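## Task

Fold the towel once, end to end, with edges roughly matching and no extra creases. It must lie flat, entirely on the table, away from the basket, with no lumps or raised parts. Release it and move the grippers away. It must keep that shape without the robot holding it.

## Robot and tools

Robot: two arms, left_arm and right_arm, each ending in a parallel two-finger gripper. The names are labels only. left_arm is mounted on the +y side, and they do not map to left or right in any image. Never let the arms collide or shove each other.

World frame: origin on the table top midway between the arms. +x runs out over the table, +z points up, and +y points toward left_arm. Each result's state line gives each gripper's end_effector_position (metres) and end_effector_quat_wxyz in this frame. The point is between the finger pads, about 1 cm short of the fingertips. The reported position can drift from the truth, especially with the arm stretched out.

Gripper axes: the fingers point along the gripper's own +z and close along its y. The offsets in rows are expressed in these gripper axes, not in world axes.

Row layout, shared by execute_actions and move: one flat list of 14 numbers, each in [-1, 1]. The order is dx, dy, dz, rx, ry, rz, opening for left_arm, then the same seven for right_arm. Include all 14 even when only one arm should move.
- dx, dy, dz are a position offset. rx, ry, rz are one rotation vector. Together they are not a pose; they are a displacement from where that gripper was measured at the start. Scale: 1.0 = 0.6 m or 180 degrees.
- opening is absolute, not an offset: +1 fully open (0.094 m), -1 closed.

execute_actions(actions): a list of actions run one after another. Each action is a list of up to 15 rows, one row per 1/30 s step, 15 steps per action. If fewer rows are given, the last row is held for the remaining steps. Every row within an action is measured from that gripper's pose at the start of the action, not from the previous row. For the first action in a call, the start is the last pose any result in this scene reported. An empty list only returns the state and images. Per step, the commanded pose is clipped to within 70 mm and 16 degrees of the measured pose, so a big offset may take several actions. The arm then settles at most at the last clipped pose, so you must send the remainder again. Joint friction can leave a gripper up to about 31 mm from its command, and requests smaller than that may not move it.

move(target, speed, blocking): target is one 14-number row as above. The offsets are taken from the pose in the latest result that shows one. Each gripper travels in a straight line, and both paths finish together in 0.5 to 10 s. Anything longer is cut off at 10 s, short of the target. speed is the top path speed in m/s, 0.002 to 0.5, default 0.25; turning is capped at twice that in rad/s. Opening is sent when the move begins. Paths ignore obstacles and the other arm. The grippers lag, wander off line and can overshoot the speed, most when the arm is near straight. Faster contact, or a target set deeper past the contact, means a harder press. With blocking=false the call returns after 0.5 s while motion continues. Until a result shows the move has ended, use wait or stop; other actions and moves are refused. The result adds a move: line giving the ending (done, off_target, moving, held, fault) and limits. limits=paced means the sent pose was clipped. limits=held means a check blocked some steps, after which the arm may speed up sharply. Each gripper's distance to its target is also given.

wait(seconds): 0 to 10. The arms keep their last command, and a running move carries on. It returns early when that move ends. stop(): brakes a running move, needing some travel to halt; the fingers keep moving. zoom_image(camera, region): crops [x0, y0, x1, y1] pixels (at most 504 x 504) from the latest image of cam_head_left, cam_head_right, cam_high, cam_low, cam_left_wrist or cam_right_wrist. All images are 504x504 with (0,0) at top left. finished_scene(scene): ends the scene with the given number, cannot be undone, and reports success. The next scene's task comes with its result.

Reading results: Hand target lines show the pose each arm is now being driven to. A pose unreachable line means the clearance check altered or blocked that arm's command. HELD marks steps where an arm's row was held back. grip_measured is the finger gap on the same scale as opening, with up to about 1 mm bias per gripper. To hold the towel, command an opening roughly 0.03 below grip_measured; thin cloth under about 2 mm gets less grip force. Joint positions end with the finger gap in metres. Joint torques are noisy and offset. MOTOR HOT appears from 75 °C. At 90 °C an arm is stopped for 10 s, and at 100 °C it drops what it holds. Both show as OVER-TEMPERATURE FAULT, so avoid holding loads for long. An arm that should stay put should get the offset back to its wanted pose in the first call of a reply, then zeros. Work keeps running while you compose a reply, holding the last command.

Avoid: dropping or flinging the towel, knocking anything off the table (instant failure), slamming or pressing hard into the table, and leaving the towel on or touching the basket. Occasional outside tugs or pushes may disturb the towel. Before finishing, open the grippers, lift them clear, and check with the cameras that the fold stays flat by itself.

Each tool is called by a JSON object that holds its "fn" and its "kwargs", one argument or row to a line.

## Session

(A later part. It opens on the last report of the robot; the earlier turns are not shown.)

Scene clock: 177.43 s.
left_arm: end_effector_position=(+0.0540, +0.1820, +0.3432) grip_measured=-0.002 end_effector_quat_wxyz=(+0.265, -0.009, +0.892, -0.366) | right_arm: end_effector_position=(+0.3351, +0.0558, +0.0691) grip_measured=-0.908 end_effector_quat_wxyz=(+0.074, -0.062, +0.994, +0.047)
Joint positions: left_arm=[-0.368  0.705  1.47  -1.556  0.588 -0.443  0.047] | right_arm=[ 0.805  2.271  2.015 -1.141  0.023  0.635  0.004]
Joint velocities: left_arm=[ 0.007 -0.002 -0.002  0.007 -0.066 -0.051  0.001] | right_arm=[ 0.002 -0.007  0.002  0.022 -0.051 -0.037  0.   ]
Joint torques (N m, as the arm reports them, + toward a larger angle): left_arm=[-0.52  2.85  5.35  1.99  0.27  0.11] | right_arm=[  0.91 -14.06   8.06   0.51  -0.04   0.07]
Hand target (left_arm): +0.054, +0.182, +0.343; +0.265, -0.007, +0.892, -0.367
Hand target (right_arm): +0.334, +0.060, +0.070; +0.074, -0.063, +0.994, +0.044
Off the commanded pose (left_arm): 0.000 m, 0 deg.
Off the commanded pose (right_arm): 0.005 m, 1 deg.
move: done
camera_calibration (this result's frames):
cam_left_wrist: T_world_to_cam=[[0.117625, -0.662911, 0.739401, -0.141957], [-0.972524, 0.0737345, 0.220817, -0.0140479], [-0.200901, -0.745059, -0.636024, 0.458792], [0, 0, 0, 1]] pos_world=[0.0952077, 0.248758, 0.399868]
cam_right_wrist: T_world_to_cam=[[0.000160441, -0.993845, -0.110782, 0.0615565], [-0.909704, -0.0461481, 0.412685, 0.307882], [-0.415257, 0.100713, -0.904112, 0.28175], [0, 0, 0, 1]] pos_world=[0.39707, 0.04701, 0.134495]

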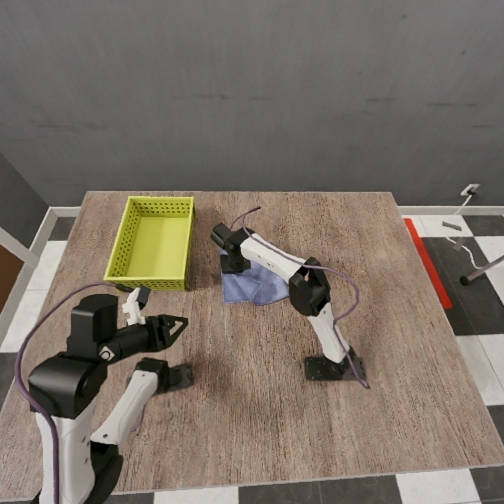

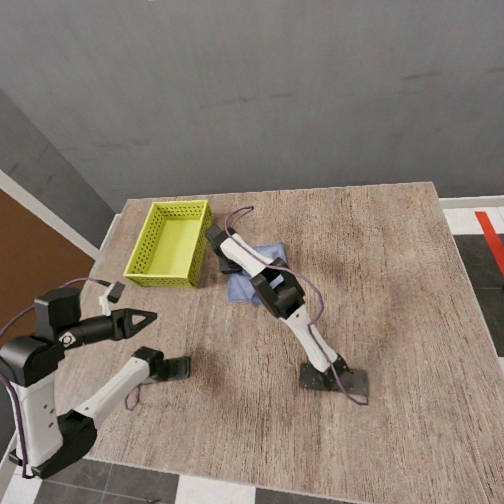

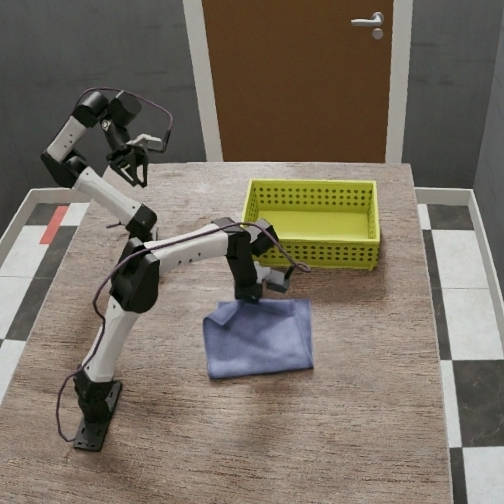

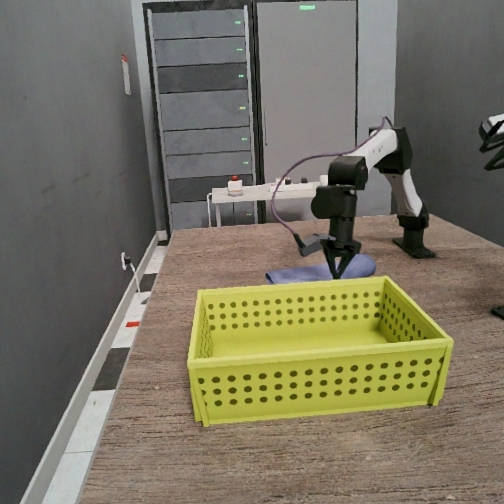

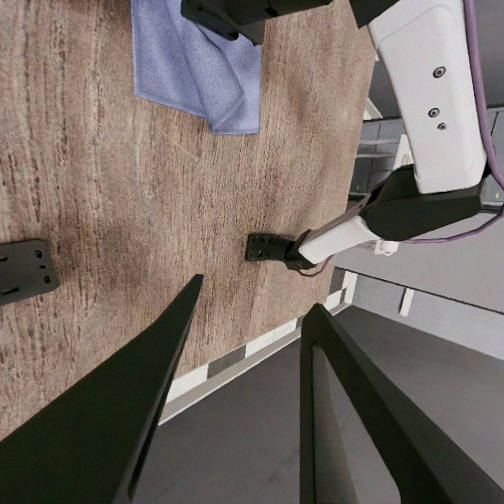

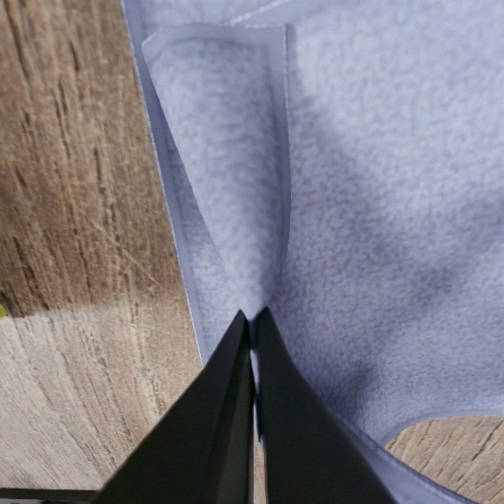

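{"fn": "move", "kwargs": {
  "target": [0,0,0,0,0,0,0, -0.01,0.075,-0.075,0.12,0,0,-1],
  "speed": 0.08
}}

{"fn": "zoom_image", "kwargs": {
  "camera": "cam_high",
  "region": [150,220,370,420]
}}

Scene clock: 182.33 s.
left_arm: end_effector_position=(+0.0540, +0.1820, +0.3432) grip_measured=-0.002 end_effector_quat_wxyz=(+0.265, -0.009, +0.892, -0.366) | right_arm: end_effector_position=(+0.3294, +0.0927, +0.1168) grip_measured=-0.908 end_effector_quat_wxyz=(+0.159, -0.064, +0.984, -0.056)
Joint positions: left_arm=[-0.368  0.705  1.47  -1.556  0.588 -0.443  0.047] | right_arm=[ 0.962  2.536  2.654 -1.559  0.313  0.768  0.004]
Joint velocities: left_arm=[-0.002 -0.002 -0.002 -0.007 -0.007  0.037  0.   ] | right_arm=[-0.007  0.002 -0.007  0.007 -0.022  0.007 -0.001]
Joint torques (N m, as the arm reports them, + toward a larger angle): left_arm=[-0.41  2.88  5.36  1.98  0.25  0.09] | right_arm=[  1.01 -15.21   7.57   0.45   0.12   0.1 ]
Hand target (left_arm): +0.054, +0.182, +0.343; +0.265, -0.009, +0.892, -0.366
Hand target (right_arm): +0.328, +0.096, +0.117; +0.163, -0.065, +0.983, -0.058
Off the commanded pose (left_arm): 0.000 m, 0 deg.
Off the commanded pose (right_arm): 0.004 m, 13 deg.
joint sent to its limit (right arm) — the command would take joint 4 (wrist pitch) past its lower limit, so that joint was sent only as far as its limit.
move: off_target (right_arm)
camera_calibration (this result's frames):
cam_left_wrist: T_world_to_cam=[[0.117625, -0.662911, 0.739401, -0.141957], [-0.972524, 0.0737345, 0.220817, -0.0140479], [-0.200901, -0.745059, -0.636024, 0.458792], [0, 0, 0, 1]] pos_world=[0.0952077, 0.248758, 0.399868]
cam_right_wrist: T_world_to_cam=[[-0.0146569, -0.99663, 0.0807097, 0.0862303], [-0.970227, 0.0336919, 0.239844, 0.317378], [-0.241755, -0.0747913, -0.967451, 0.285299], [0, 0, 0, 1]] pos_world=[0.378165, 0.0965845, 0.192932]

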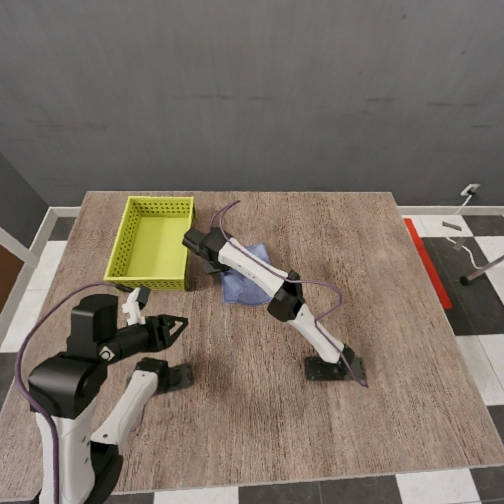

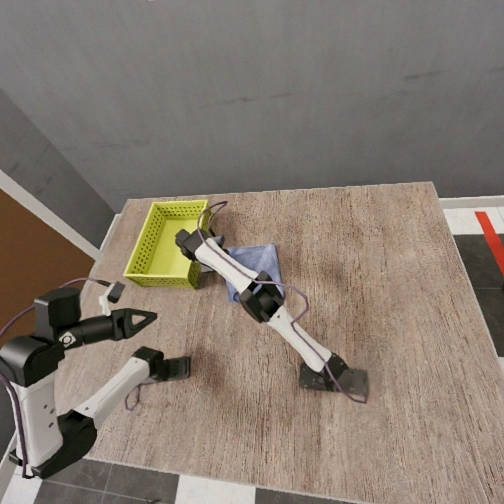

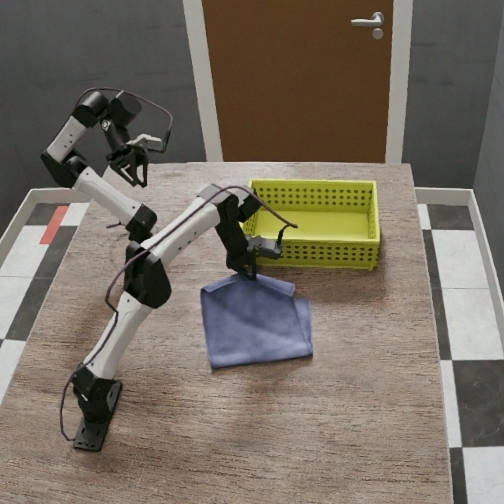

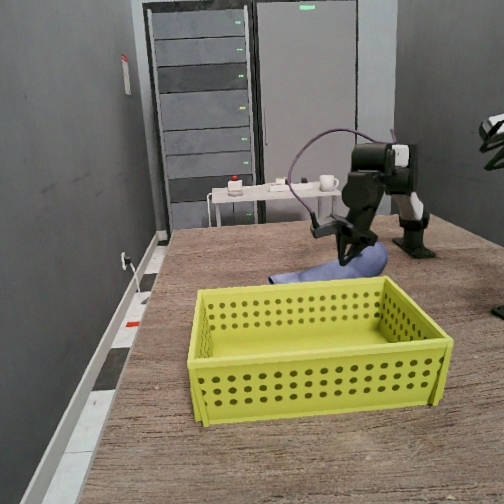

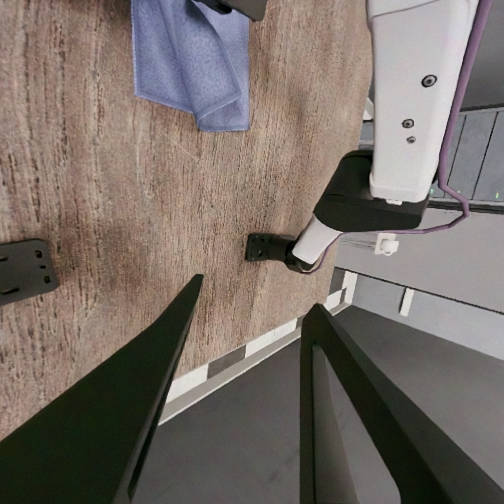

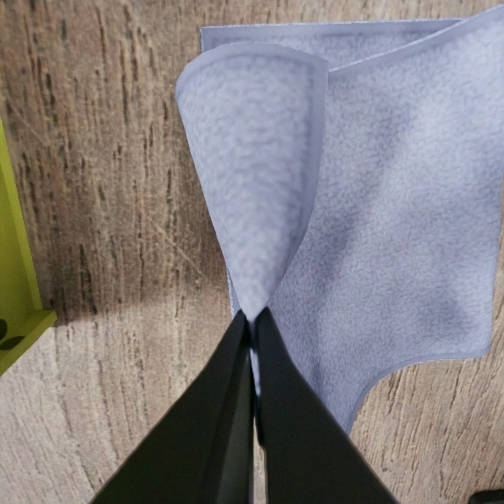

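Region (150, 220, 370, 420) of cam_high's 504x504 image, scaled by 2.291, with more detail than that image has; it fills the top 458 rows of this view, and the rest is white.

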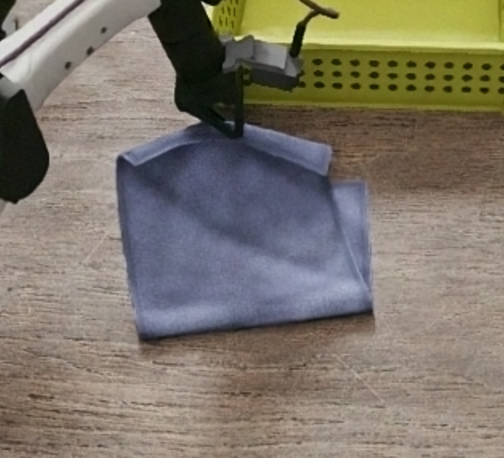

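{"fn": "move", "kwargs": {
  "target": [0,0,0,0,0,0,0, 0.006,-0.005,0.122,0,0.05,0,-1],
  "speed": 0.06
}}

{"fn": "zoom_image", "kwargs": {
  "camera": "cam_high",
  "region": [150,220,370,420]
}}

Scene clock: 187.80 s.
left_arm: end_effector_position=(+0.0540, +0.1820, +0.3432) grip_measured=-0.002 end_effector_quat_wxyz=(+0.265, -0.009, +0.892, -0.366) | right_arm: end_effector_position=(+0.3461, +0.0844, +0.0492) grip_measured=-0.908 end_effector_quat_wxyz=(+0.085, -0.061, +0.993, -0.061)
Joint positions: left_arm=[-0.368  0.705  1.47  -1.556  0.588 -0.443  0.047] | right_arm=[ 0.891  2.706  2.732 -1.561  0.207  0.722  0.004]
Joint velocities: left_arm=[ 0.002  0.012 -0.002 -0.051  0.007 -0.037  0.   ] | right_arm=[-0.012  0.007 -0.002  0.007 -0.051 -0.051 -0.   ]
Joint torques (N m, as the arm reports them, + toward a larger angle): left_arm=[-0.4   2.87  5.36  1.98  0.25  0.09] | right_arm=[ -0.57 -16.08   7.6    0.3   -0.03  -0.03]
Hand target (left_arm): +0.054, +0.182, +0.343; +0.265, -0.009, +0.892, -0.366
Hand target (right_arm): +0.350, +0.082, +0.047; +0.083, -0.060, +0.993, -0.060
Off the commanded pose (left_arm): 0.000 m, 0 deg.
Off the commanded pose (right_arm): 0.004 m, 1 deg.
joint sent to its limit (right arm) — the command would take joint 4 (wrist pitch) past its lower limit, so that joint was sent only as far as its limit.
move: done
camera_calibration (this result's frames):
cam_left_wrist: T_world_to_cam=[[0.117625, -0.662911, 0.739401, -0.141957], [-0.972524, 0.0737345, 0.220817, -0.0140479], [-0.200901, -0.745059, -0.636024, 0.458792], [0, 0, 0, 1]] pos_world=[0.0952077, 0.248758, 0.399868]
cam_right_wrist: T_world_to_cam=[[-0.0185645, -0.994779, 0.100351, 0.0839107], [-0.924268, 0.0553513, 0.37771, 0.325616], [-0.381293, -0.0857396, -0.92047, 0.270259], [0, 0, 0, 1]] pos_world=[0.405562, 0.0886212, 0.117356]

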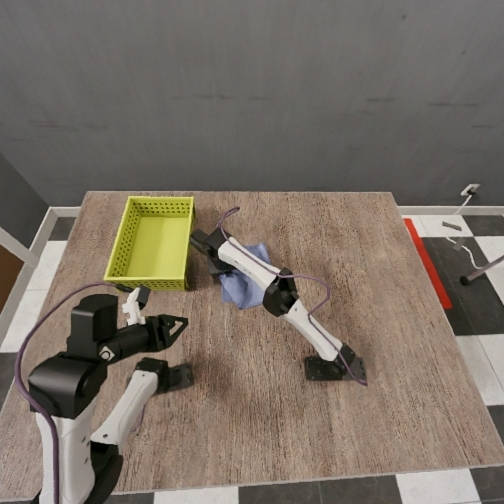

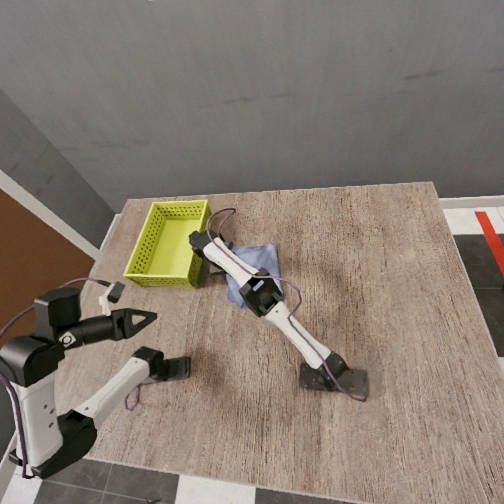

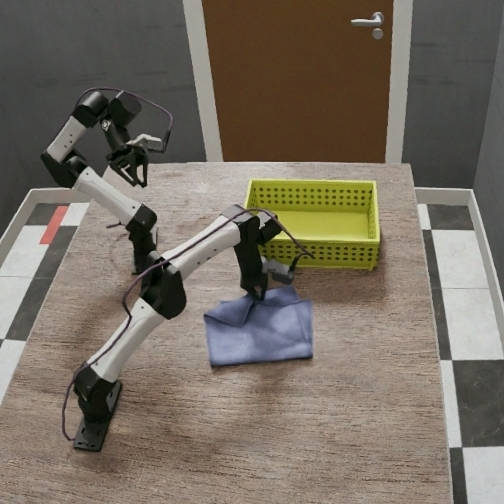

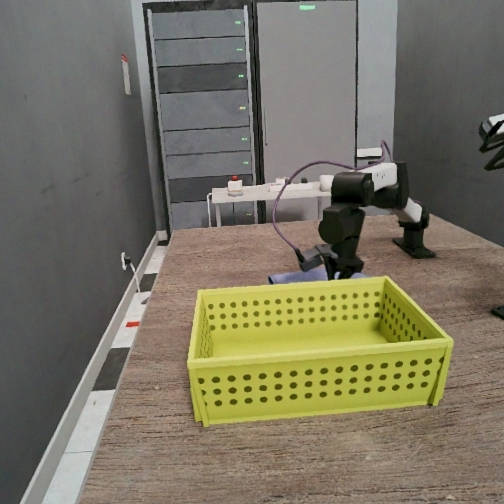

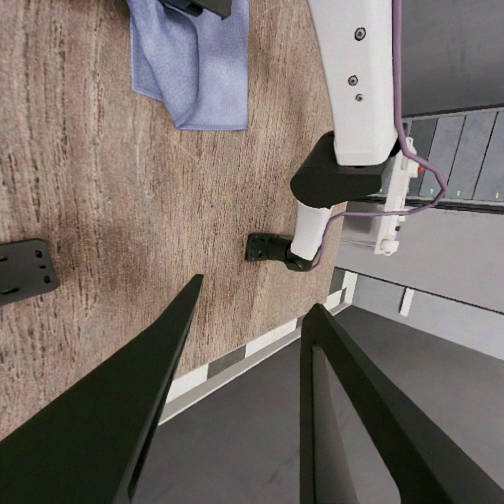

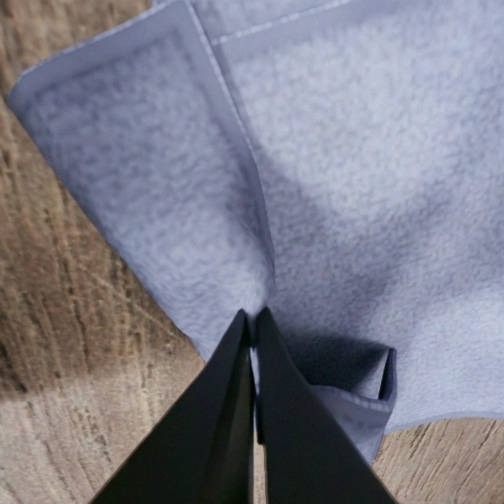

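Region (150, 220, 370, 420) of cam_high's 504x504 image, scaled by 2.291, with more detail than that image has; it fills the top 458 rows of this view, and the rest is white.

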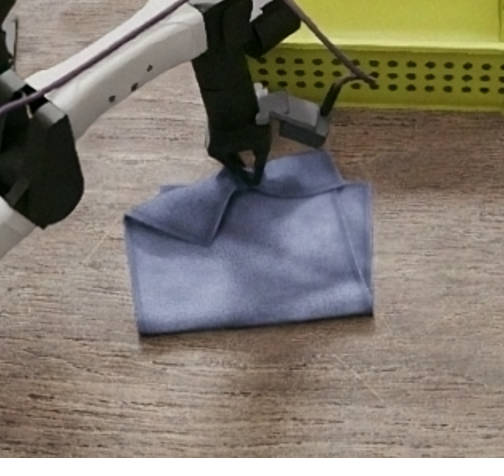

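{"fn": "move", "kwargs": {
  "target": [0,0,0,0,0,0,0, 0,0,0,0,0,0,-0.4]
}}

{"fn": "move", "kwargs": {
  "target": [0,0,0,0,0,0,0, 0,0.04,-0.06,0,0,0,-0.4],
  "speed": 0.06
}}

{"fn": "move", "kwargs": {
  "target": [0,0,0,0,0,0,0, 0.1,-0.35,-0.2,-0.1,0,0,-0.4]
}}

{"fn": "zoom_image", "kwargs": {
  "camera": "cam_high",
  "region": [150,220,370,420]
}}

{"fn": "zoom_image", "kwargs": {
  "camera": "cam_head_left",
  "region": [180,210,340,330]
}}

Scene clock: 190.07 s.
left_arm: end_effector_position=(+0.0540, +0.1820, +0.3432) grip_measured=-0.002 end_effector_quat_wxyz=(+0.265, -0.009, +0.892, -0.366) | right_arm: end_effector_position=(+0.3459, +0.0841, +0.0483) grip_measured=-0.402 end_effector_quat_wxyz=(+0.084, -0.061, +0.993, -0.061)
Joint positions: left_arm=[-0.368  0.705  1.47  -1.556  0.588 -0.443  0.047] | right_arm=[ 0.891  2.708  2.732 -1.562  0.207  0.722  0.028]
Joint velocities: left_arm=[ 0.012  0.027 -0.012  0.037  0.051 -0.007  0.001] | right_arm=[-0.002 -0.007 -0.007 -0.007  0.037 -0.051  0.001]
Joint torques (N m, as the arm reports them, + toward a larger angle): left_arm=[-0.4   2.88  5.37  1.98  0.25  0.08] | right_arm=[  0.17 -17.82   5.8    0.38   0.01   0.03]
Hand target (left_arm): +0.054, +0.182, +0.343; +0.265, -0.009, +0.892, -0.366
Hand target (right_arm): +0.346, +0.084, +0.049; +0.085, -0.061, +0.993, -0.061
Off the commanded pose (left_arm): 0.000 m, 0 deg.
Off the commanded pose (right_arm): 0.001 m, 0 deg.
move: done
camera_calibration (this result's frames):
cam_left_wrist: T_world_to_cam=[[0.117625, -0.662911, 0.739401, -0.141957], [-0.972524, 0.0737345, 0.220817, -0.0140479], [-0.200901, -0.745059, -0.636024, 0.458792], [0, 0, 0, 1]] pos_world=[0.0952077, 0.248758, 0.399868]
cam_right_wrist: T_world_to_cam=[[-0.0180101, -0.994576, 0.102444, 0.0834616], [-0.923605, 0.0557904, 0.379265, 0.325455], [-0.382923, -0.0877876, -0.9196, 0.269988], [0, 0, 0, 1]] pos_world=[0.40548, 0.0885532, 0.116297]

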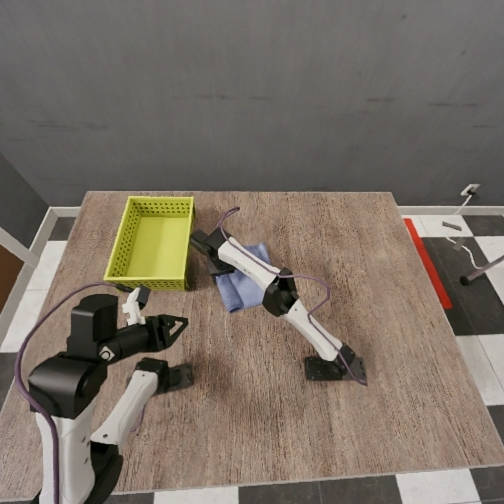

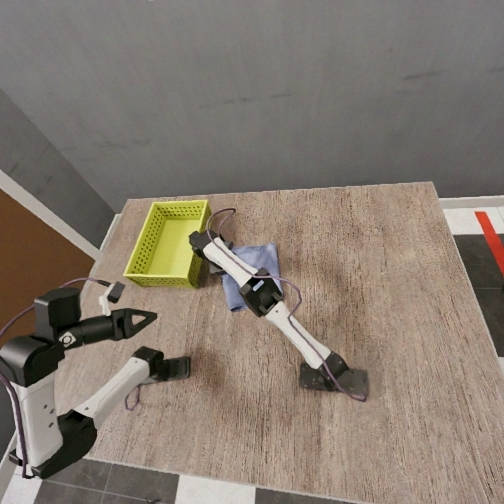

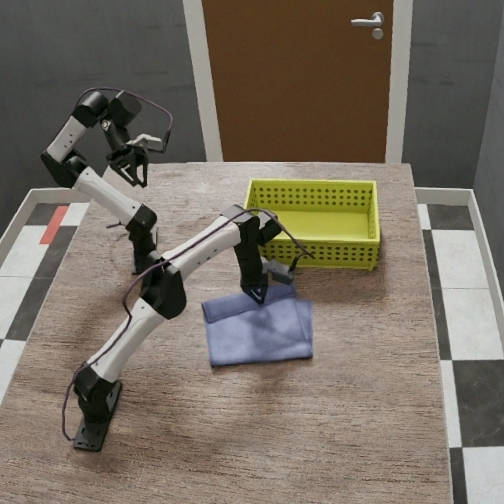

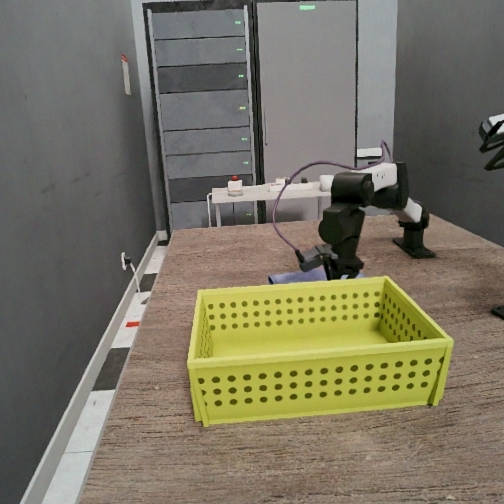

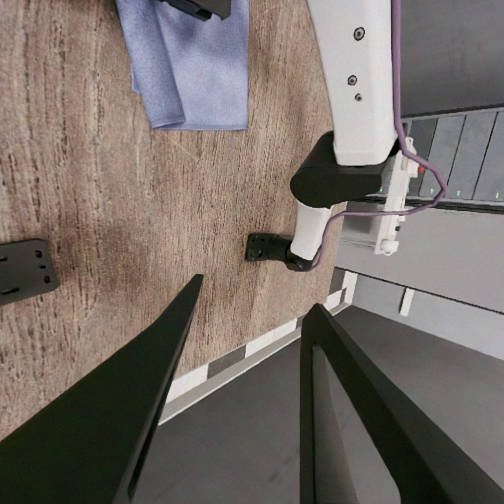

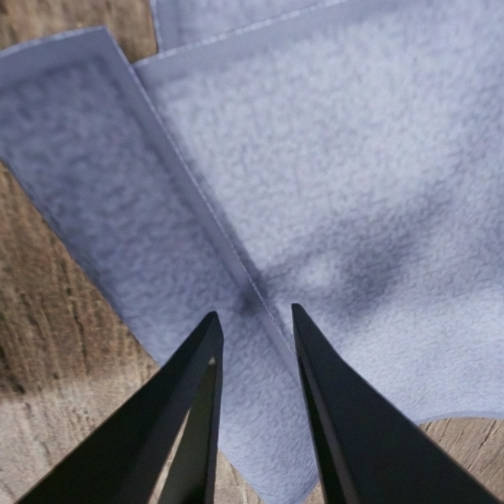

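Scene clock: 191.10 s.
left_arm: end_effector_position=(+0.0540, +0.1820, +0.3432) grip_measured=-0.002 end_effector_quat_wxyz=(+0.265, -0.009, +0.892, -0.366) | right_arm: end_effector_position=(+0.3376, +0.1063, +0.0637) grip_measured=-0.402 end_effector_quat_wxyz=(+0.107, -0.069, +0.991, -0.037)
Joint positions: left_arm=[-0.368  0.705  1.47  -1.556  0.588 -0.443  0.047] | right_arm=[ 0.931  2.708  2.792 -1.562  0.207  0.741  0.028]
Joint velocities: left_arm=[ 0.017 -0.002 -0.017  0.022 -0.022 -0.007 -0.001] | right_arm=[-0.002 -0.007 -0.007  0.037 -0.081  0.051 -0.   ]
Joint torques (N m, as the arm reports them, + toward a larger angle): left_arm=[-0.42  2.88  5.37  1.97  0.26  0.09] | right_arm=[  0.91 -19.44   7.49   0.41   0.05   0.08]
Hand target (left_arm): +0.054, +0.182, +0.343; +0.265, -0.009, +0.892, -0.366
Hand target (right_arm): +0.336, +0.111, +0.080; +0.120, -0.067, +0.990, -0.024
Off the commanded pose (left_arm): 0.000 m, 0 deg.
Off the commanded pose (right_arm): 0.017 m, 4 deg.
joint sent to its limit (right arm) — the command would take joint 4 (wrist pitch) past its lower limit, so that joint was sent only as far as its limit.
move: off_target (right_arm)
camera_calibration (this result's frames):
cam_left_wrist: T_world_to_cam=[[0.117625, -0.662911, 0.739401, -0.141957], [-0.972524, 0.0737345, 0.220817, -0.0140479], [-0.200901, -0.745059, -0.636024, 0.458792], [0, 0, 0, 1]] pos_world=[0.0952077, 0.248758, 0.399868]
cam_right_wrist: T_world_to_cam=[[-0.000169627, -0.998611, 0.0526809, 0.101296], [-0.93897, 0.0182813, 0.343514, 0.322084], [-0.344, -0.0494075, -0.937669, 0.266874], [0, 0, 0, 1]] pos_world=[0.394249, 0.108453, 0.134263]

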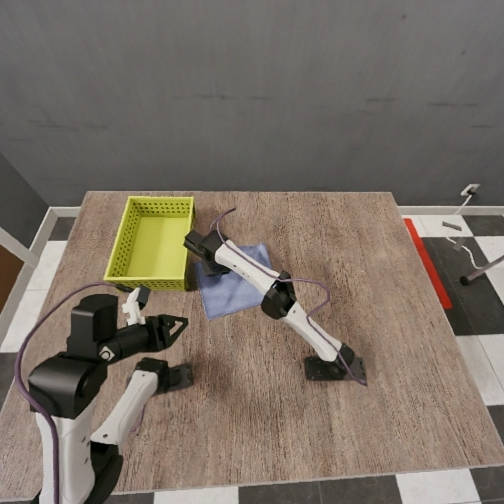

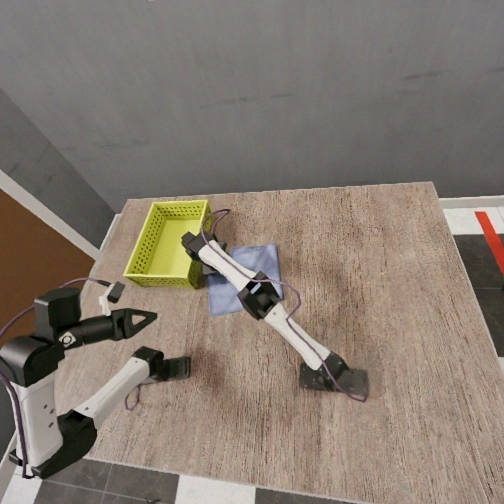

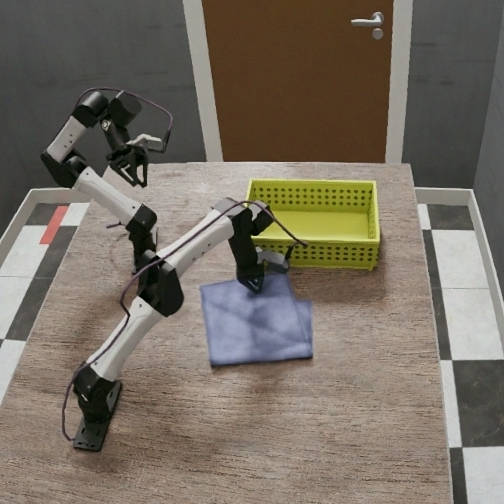

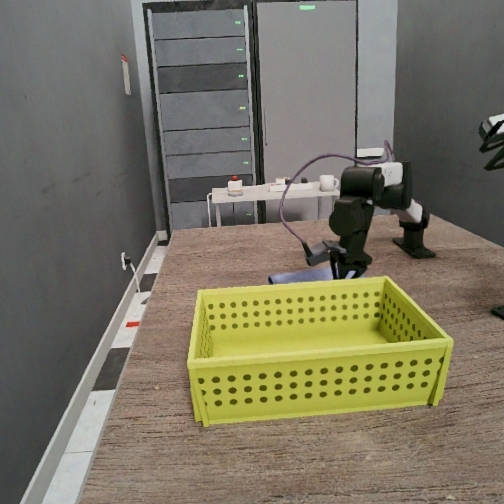

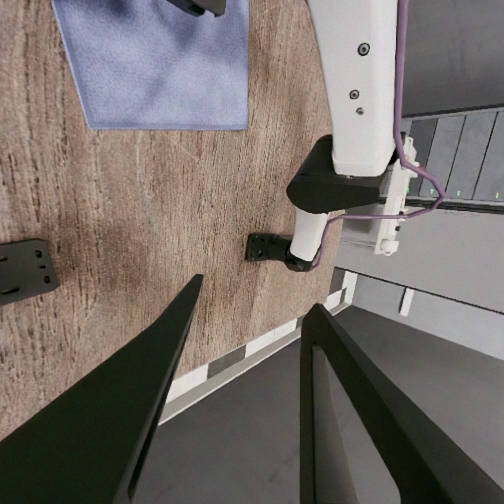

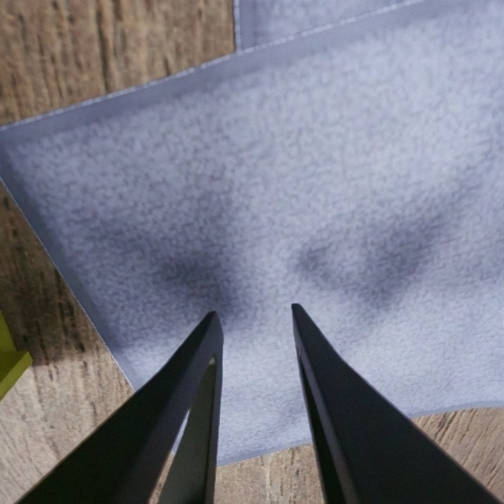

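Scene clock: 192.73 s.
left_arm: end_effector_position=(+0.0540, +0.1820, +0.3432) grip_measured=-0.002 end_effector_quat_wxyz=(+0.265, -0.009, +0.892, -0.366) | right_arm: end_effector_position=(+0.2877, -0.0976, +0.1941) grip_measured=-0.402 end_effector_quat_wxyz=(+0.109, -0.083, +0.984, +0.118)
Joint positions: left_arm=[-0.368  0.705  1.47  -1.556  0.588 -0.443  0.047] | right_arm=[ 0.504  1.631  1.595 -1.242 -0.138  0.312  0.028]
Joint velocities: left_arm=[ 0.007 -0.007 -0.007 -0.022  0.007 -0.051 -0.001] | right_arm=[ 0.002 -0.012  0.012 -0.007  0.037 -0.066 -0.   ]
Joint torques (N m, as the arm reports them, + toward a larger angle): left_arm=[-0.4   2.87  5.37  1.97  0.25  0.09] | right_arm=[-0.33 -9.87  4.75  0.81 -0.25 -0.05]
Hand target (left_arm): +0.054, +0.182, +0.343; +0.265, -0.009, +0.892, -0.366
Hand target (right_arm): +0.281, -0.102, +0.190; +0.097, -0.085, +0.985, +0.117
Off the commanded pose (left_arm): 0.000 m, 0 deg.
Off the commanded pose (right_arm): 0.012 m, 2 deg.
move: off_target (right_arm)
camera_calibration (this result's frames):
cam_left_wrist: T_world_to_cam=[[0.117625, -0.662911, 0.739401, -0.141957], [-0.972524, 0.0737345, 0.220817, -0.0140479], [-0.200901, -0.745059, -0.636024, 0.458792], [0, 0, 0, 1]] pos_world=[0.0952077, 0.248758, 0.399868]
cam_right_wrist: T_world_to_cam=[[0.0615249, -0.966284, -0.250019, -0.0649874], [-0.929187, -0.146917, 0.339156, 0.216133], [-0.364453, 0.211447, -0.906898, 0.387239], [0, 0, 0, 1]] pos_world=[0.345957, -0.112924, 0.261636]

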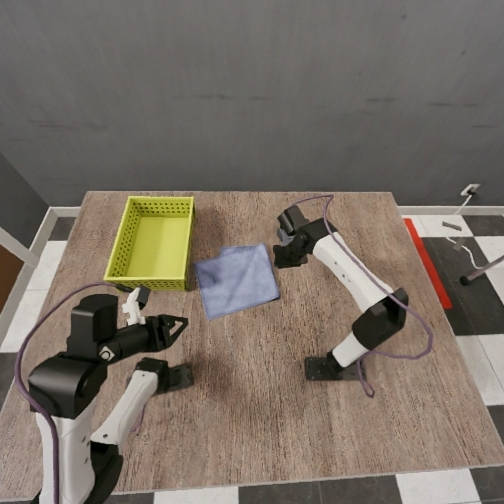

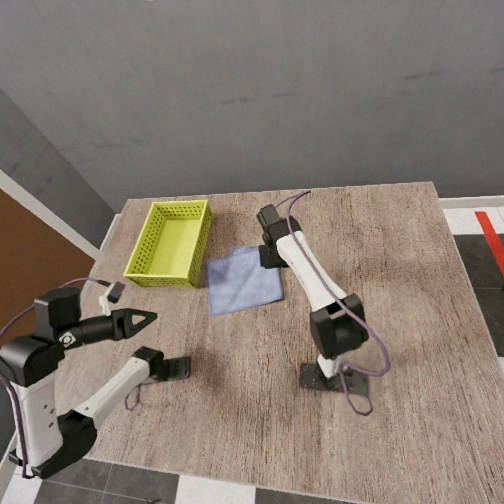

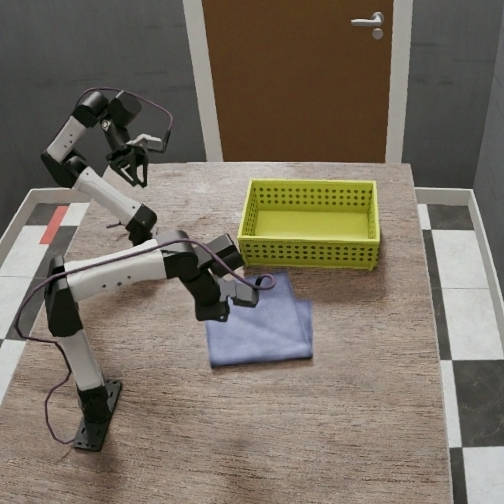

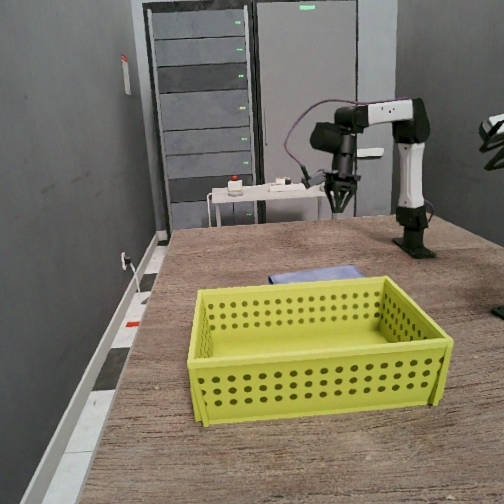

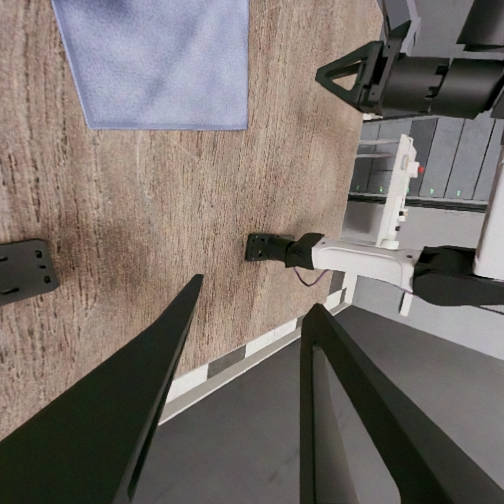

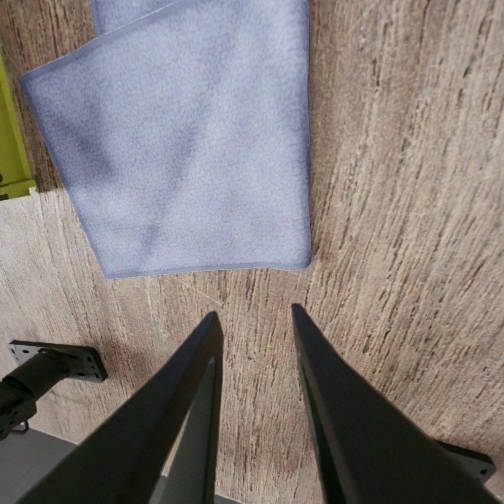

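Region (150, 220, 370, 420) of cam_high's 504x504 image, scaled by 2.291, with more detail than that image has; it fills the top 458 rows of this view, and the rest is white.

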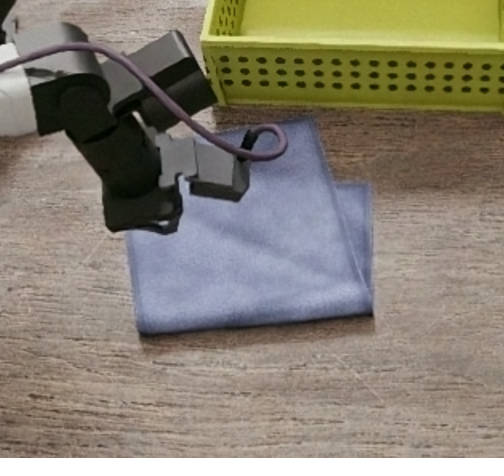

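Region (180, 210, 340, 330) of cam_head_left's 504x504 image, scaled by 3.150, with more detail than that image has; it fills the top 378 rows of this view, and the rest is white.

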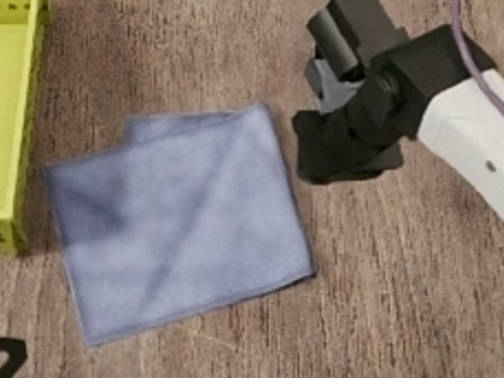

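{"fn": "move", "kwargs": {
  "target": [-0.031,0.314,0.36,0.029,0.0875,-0.128,-0.15, 0,-0.3,0,0,0,0,0]
}}

Scene clock: 211.87 s.
left_arm: end_effector_position=(+0.2117, +0.1933, +0.1061) grip_measured=-0.148 end_effector_quat_wxyz=(+0.077, -0.126, +0.881, -0.449) | right_arm: end_effector_position=(+0.3193, -0.2694, +0.1616) grip_measured=-0.002 end_effector_quat_wxyz=(+0.111, -0.083, +0.984, +0.111)
Joint positions: left_arm=[-0.039  1.321  0.714 -0.749  0.93  -0.238  0.04 ] | right_arm=[-0.07   1.648  1.492 -1.234 -0.261 -0.256  0.047]
Joint velocities: left_arm=[-0.002 -0.012 -0.042  0.037 -0.022 -0.007 -0.001] | right_arm=[-0.017  0.007  0.007 -0.037  0.007 -0.066 -0.001]
Joint torques (N m, as the arm reports them, + toward a larger angle): left_arm=[-1.43 -3.69  5.26  1.09  0.59 -0.01] | right_arm=[-0.34 -7.63  6.04  0.82 -0.33 -0.09]
Hand target (left_arm): +0.207, +0.189, +0.098; +0.066, -0.126, +0.881, -0.451
Hand target (right_arm): +0.323, -0.271, +0.157; +0.111, -0.084, +0.984, +0.114
Off the commanded pose (left_arm): 0.012 m, 2 deg.
Off the commanded pose (right_arm): 0.006 m, 1 deg.
move: off_target (left_arm)
camera_calibration (this result's frames):
cam_left_wrist: T_world_to_cam=[[0.450926, -0.484765, 0.749445, -0.083815], [-0.806111, 0.139312, 0.575132, 0.105356], [-0.38321, -0.863478, -0.327956, 0.37687], [0, 0, 0, 1]] pos_world=[0.267143, 0.270111, 0.125818]
cam_right_wrist: T_world_to_cam=[[0.0597521, -0.96972, -0.236799, -0.243619], [-0.931627, -0.139364, 0.335631, 0.234681], [-0.358469, 0.200554, -0.911745, 0.401581], [0, 0, 0, 1]] pos_world=[0.377147, -0.284075, 0.229685]

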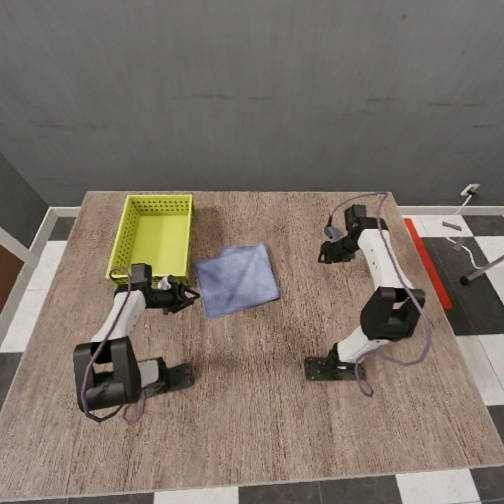

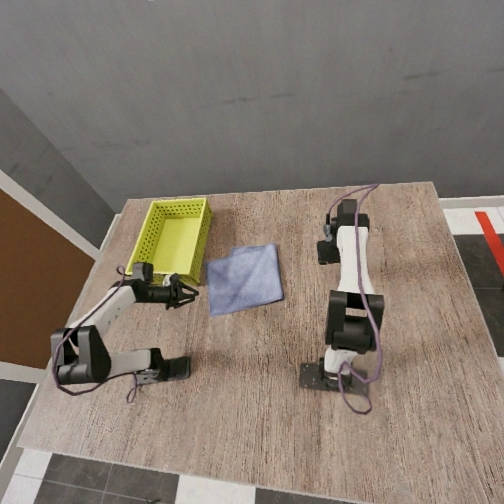

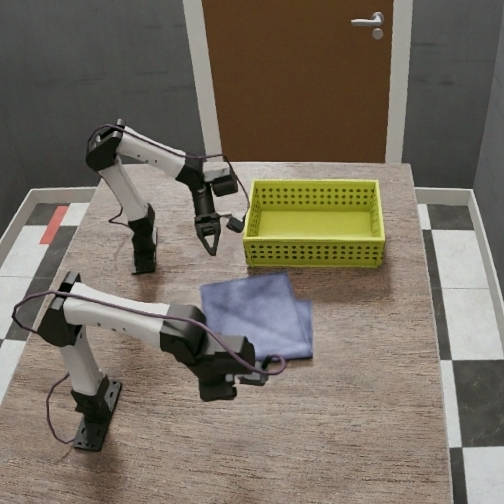

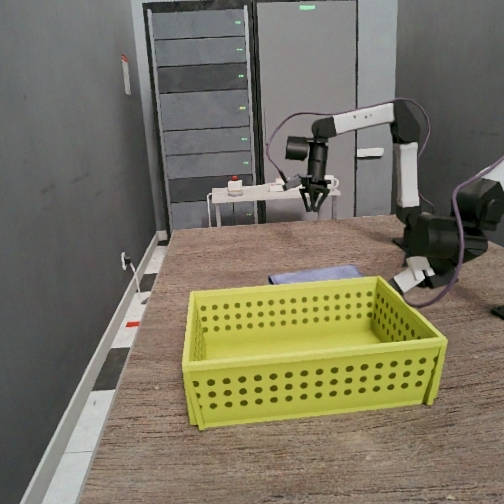

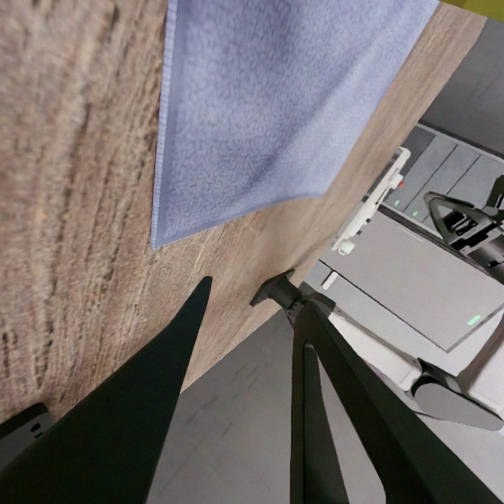

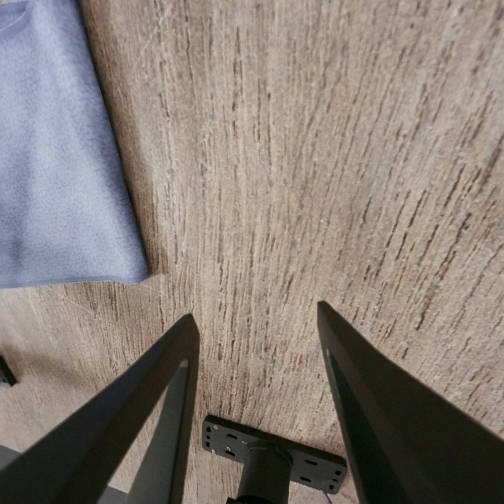

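{"fn": "move", "kwargs": {
  "target": [0.072,0.097,0.084,0,0,0,-0.15, 0,0,0,0,0,0,0],
  "speed": 0.08
}}

Scene clock: 216.43 s.
left_arm: end_effector_position=(+0.1819, +0.1779, +0.0374) grip_measured=-0.148 end_effector_quat_wxyz=(+0.091, -0.122, +0.879, -0.452) | right_arm: end_effector_position=(+0.3193, -0.2694, +0.1616) grip_measured=-0.002 end_effector_quat_wxyz=(+0.111, -0.083, +0.984, +0.111)
Joint positions: left_arm=[-0.098  1.321  0.377 -0.3    0.919 -0.343  0.04 ] | right_arm=[-0.07   1.648  1.492 -1.234 -0.261 -0.257  0.047]
Joint velocities: left_arm=[-0.007 -0.012  0.002  0.066 -0.051 -0.051 -0.001] | right_arm=[-0.012 -0.007  0.007  0.051  0.066 -0.066 -0.   ]
Joint torques (N m, as the arm reports them, + toward a larger angle): left_arm=[-1.6  -3.07  4.39  1.12  0.4   0.  ] | right_arm=[ 0.17 -9.07  6.25  0.71 -0.29  0.  ]
Hand target (left_arm): +0.173, +0.175, +0.029; +0.076, -0.125, +0.881, -0.449
Hand target (right_arm): +0.319, -0.269, +0.162; +0.111, -0.083, +0.984, +0.111
Off the commanded pose (left_arm): 0.012 m, 2 deg.
Off the commanded pose (right_arm): 0.000 m, 0 deg.
move: off_target (left_arm)
camera_calibration (this result's frames):
cam_left_wrist: T_world_to_cam=[[0.431116, -0.480267, 0.76386, -0.0240652], [-0.823329, 0.136959, 0.550791, 0.127459], [-0.369144, -0.866364, -0.336373, 0.327887], [0, 0, 0, 1]] pos_world=[0.236353, 0.255055, 0.0584713]
cam_right_wrist: T_world_to_cam=[[0.0604981, -0.969712, -0.236639, -0.243881], [-0.931587, -0.139988, 0.335484, 0.234524], [-0.35845, 0.200154, -0.91184, 0.401483], [0, 0, 0, 1]] pos_world=[0.377145, -0.284023, 0.229697]

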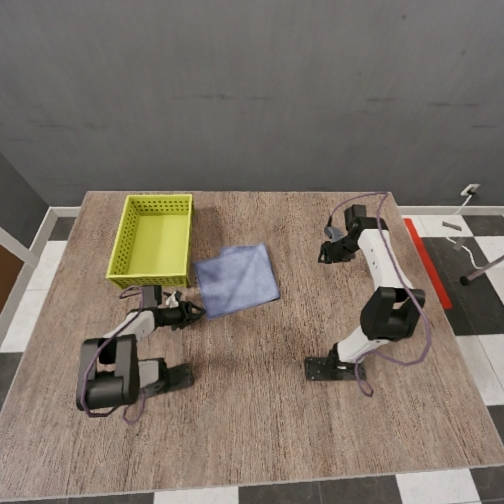

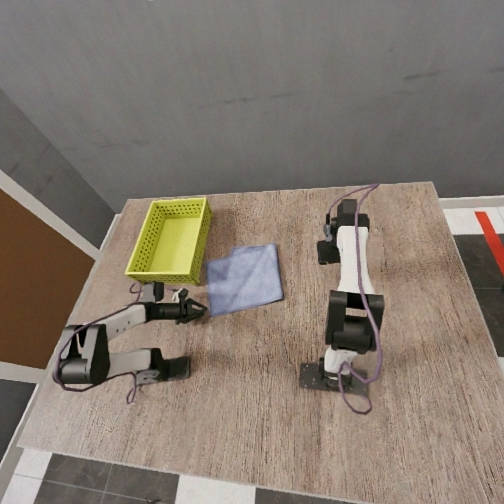

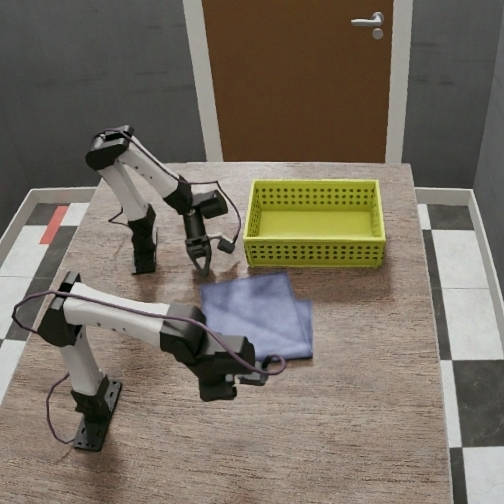

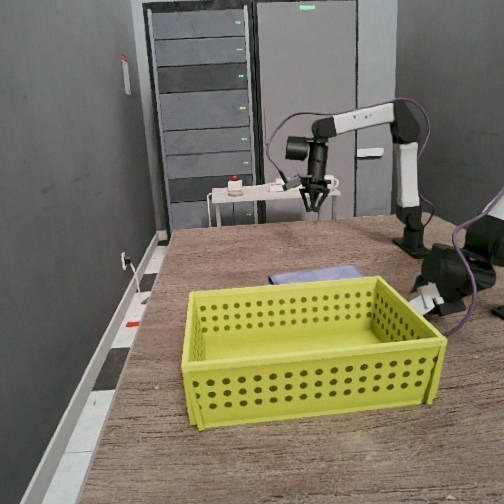

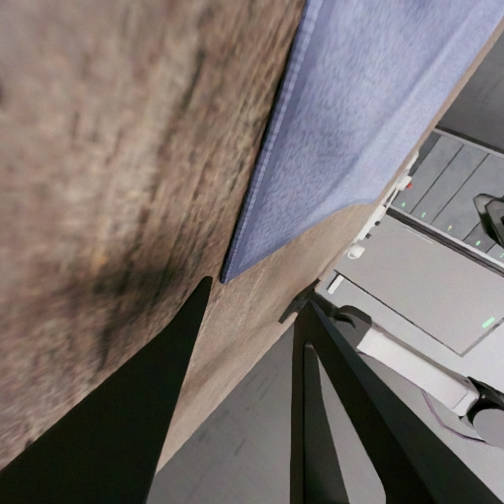

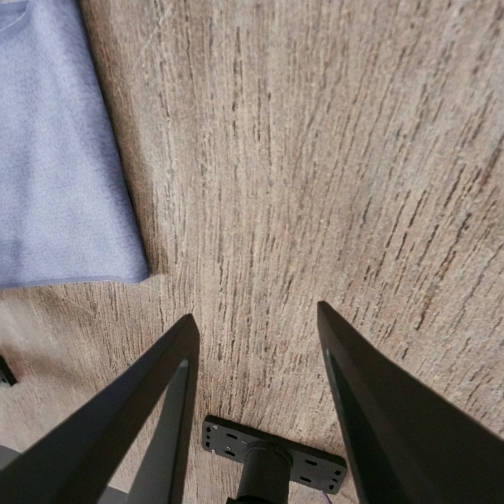

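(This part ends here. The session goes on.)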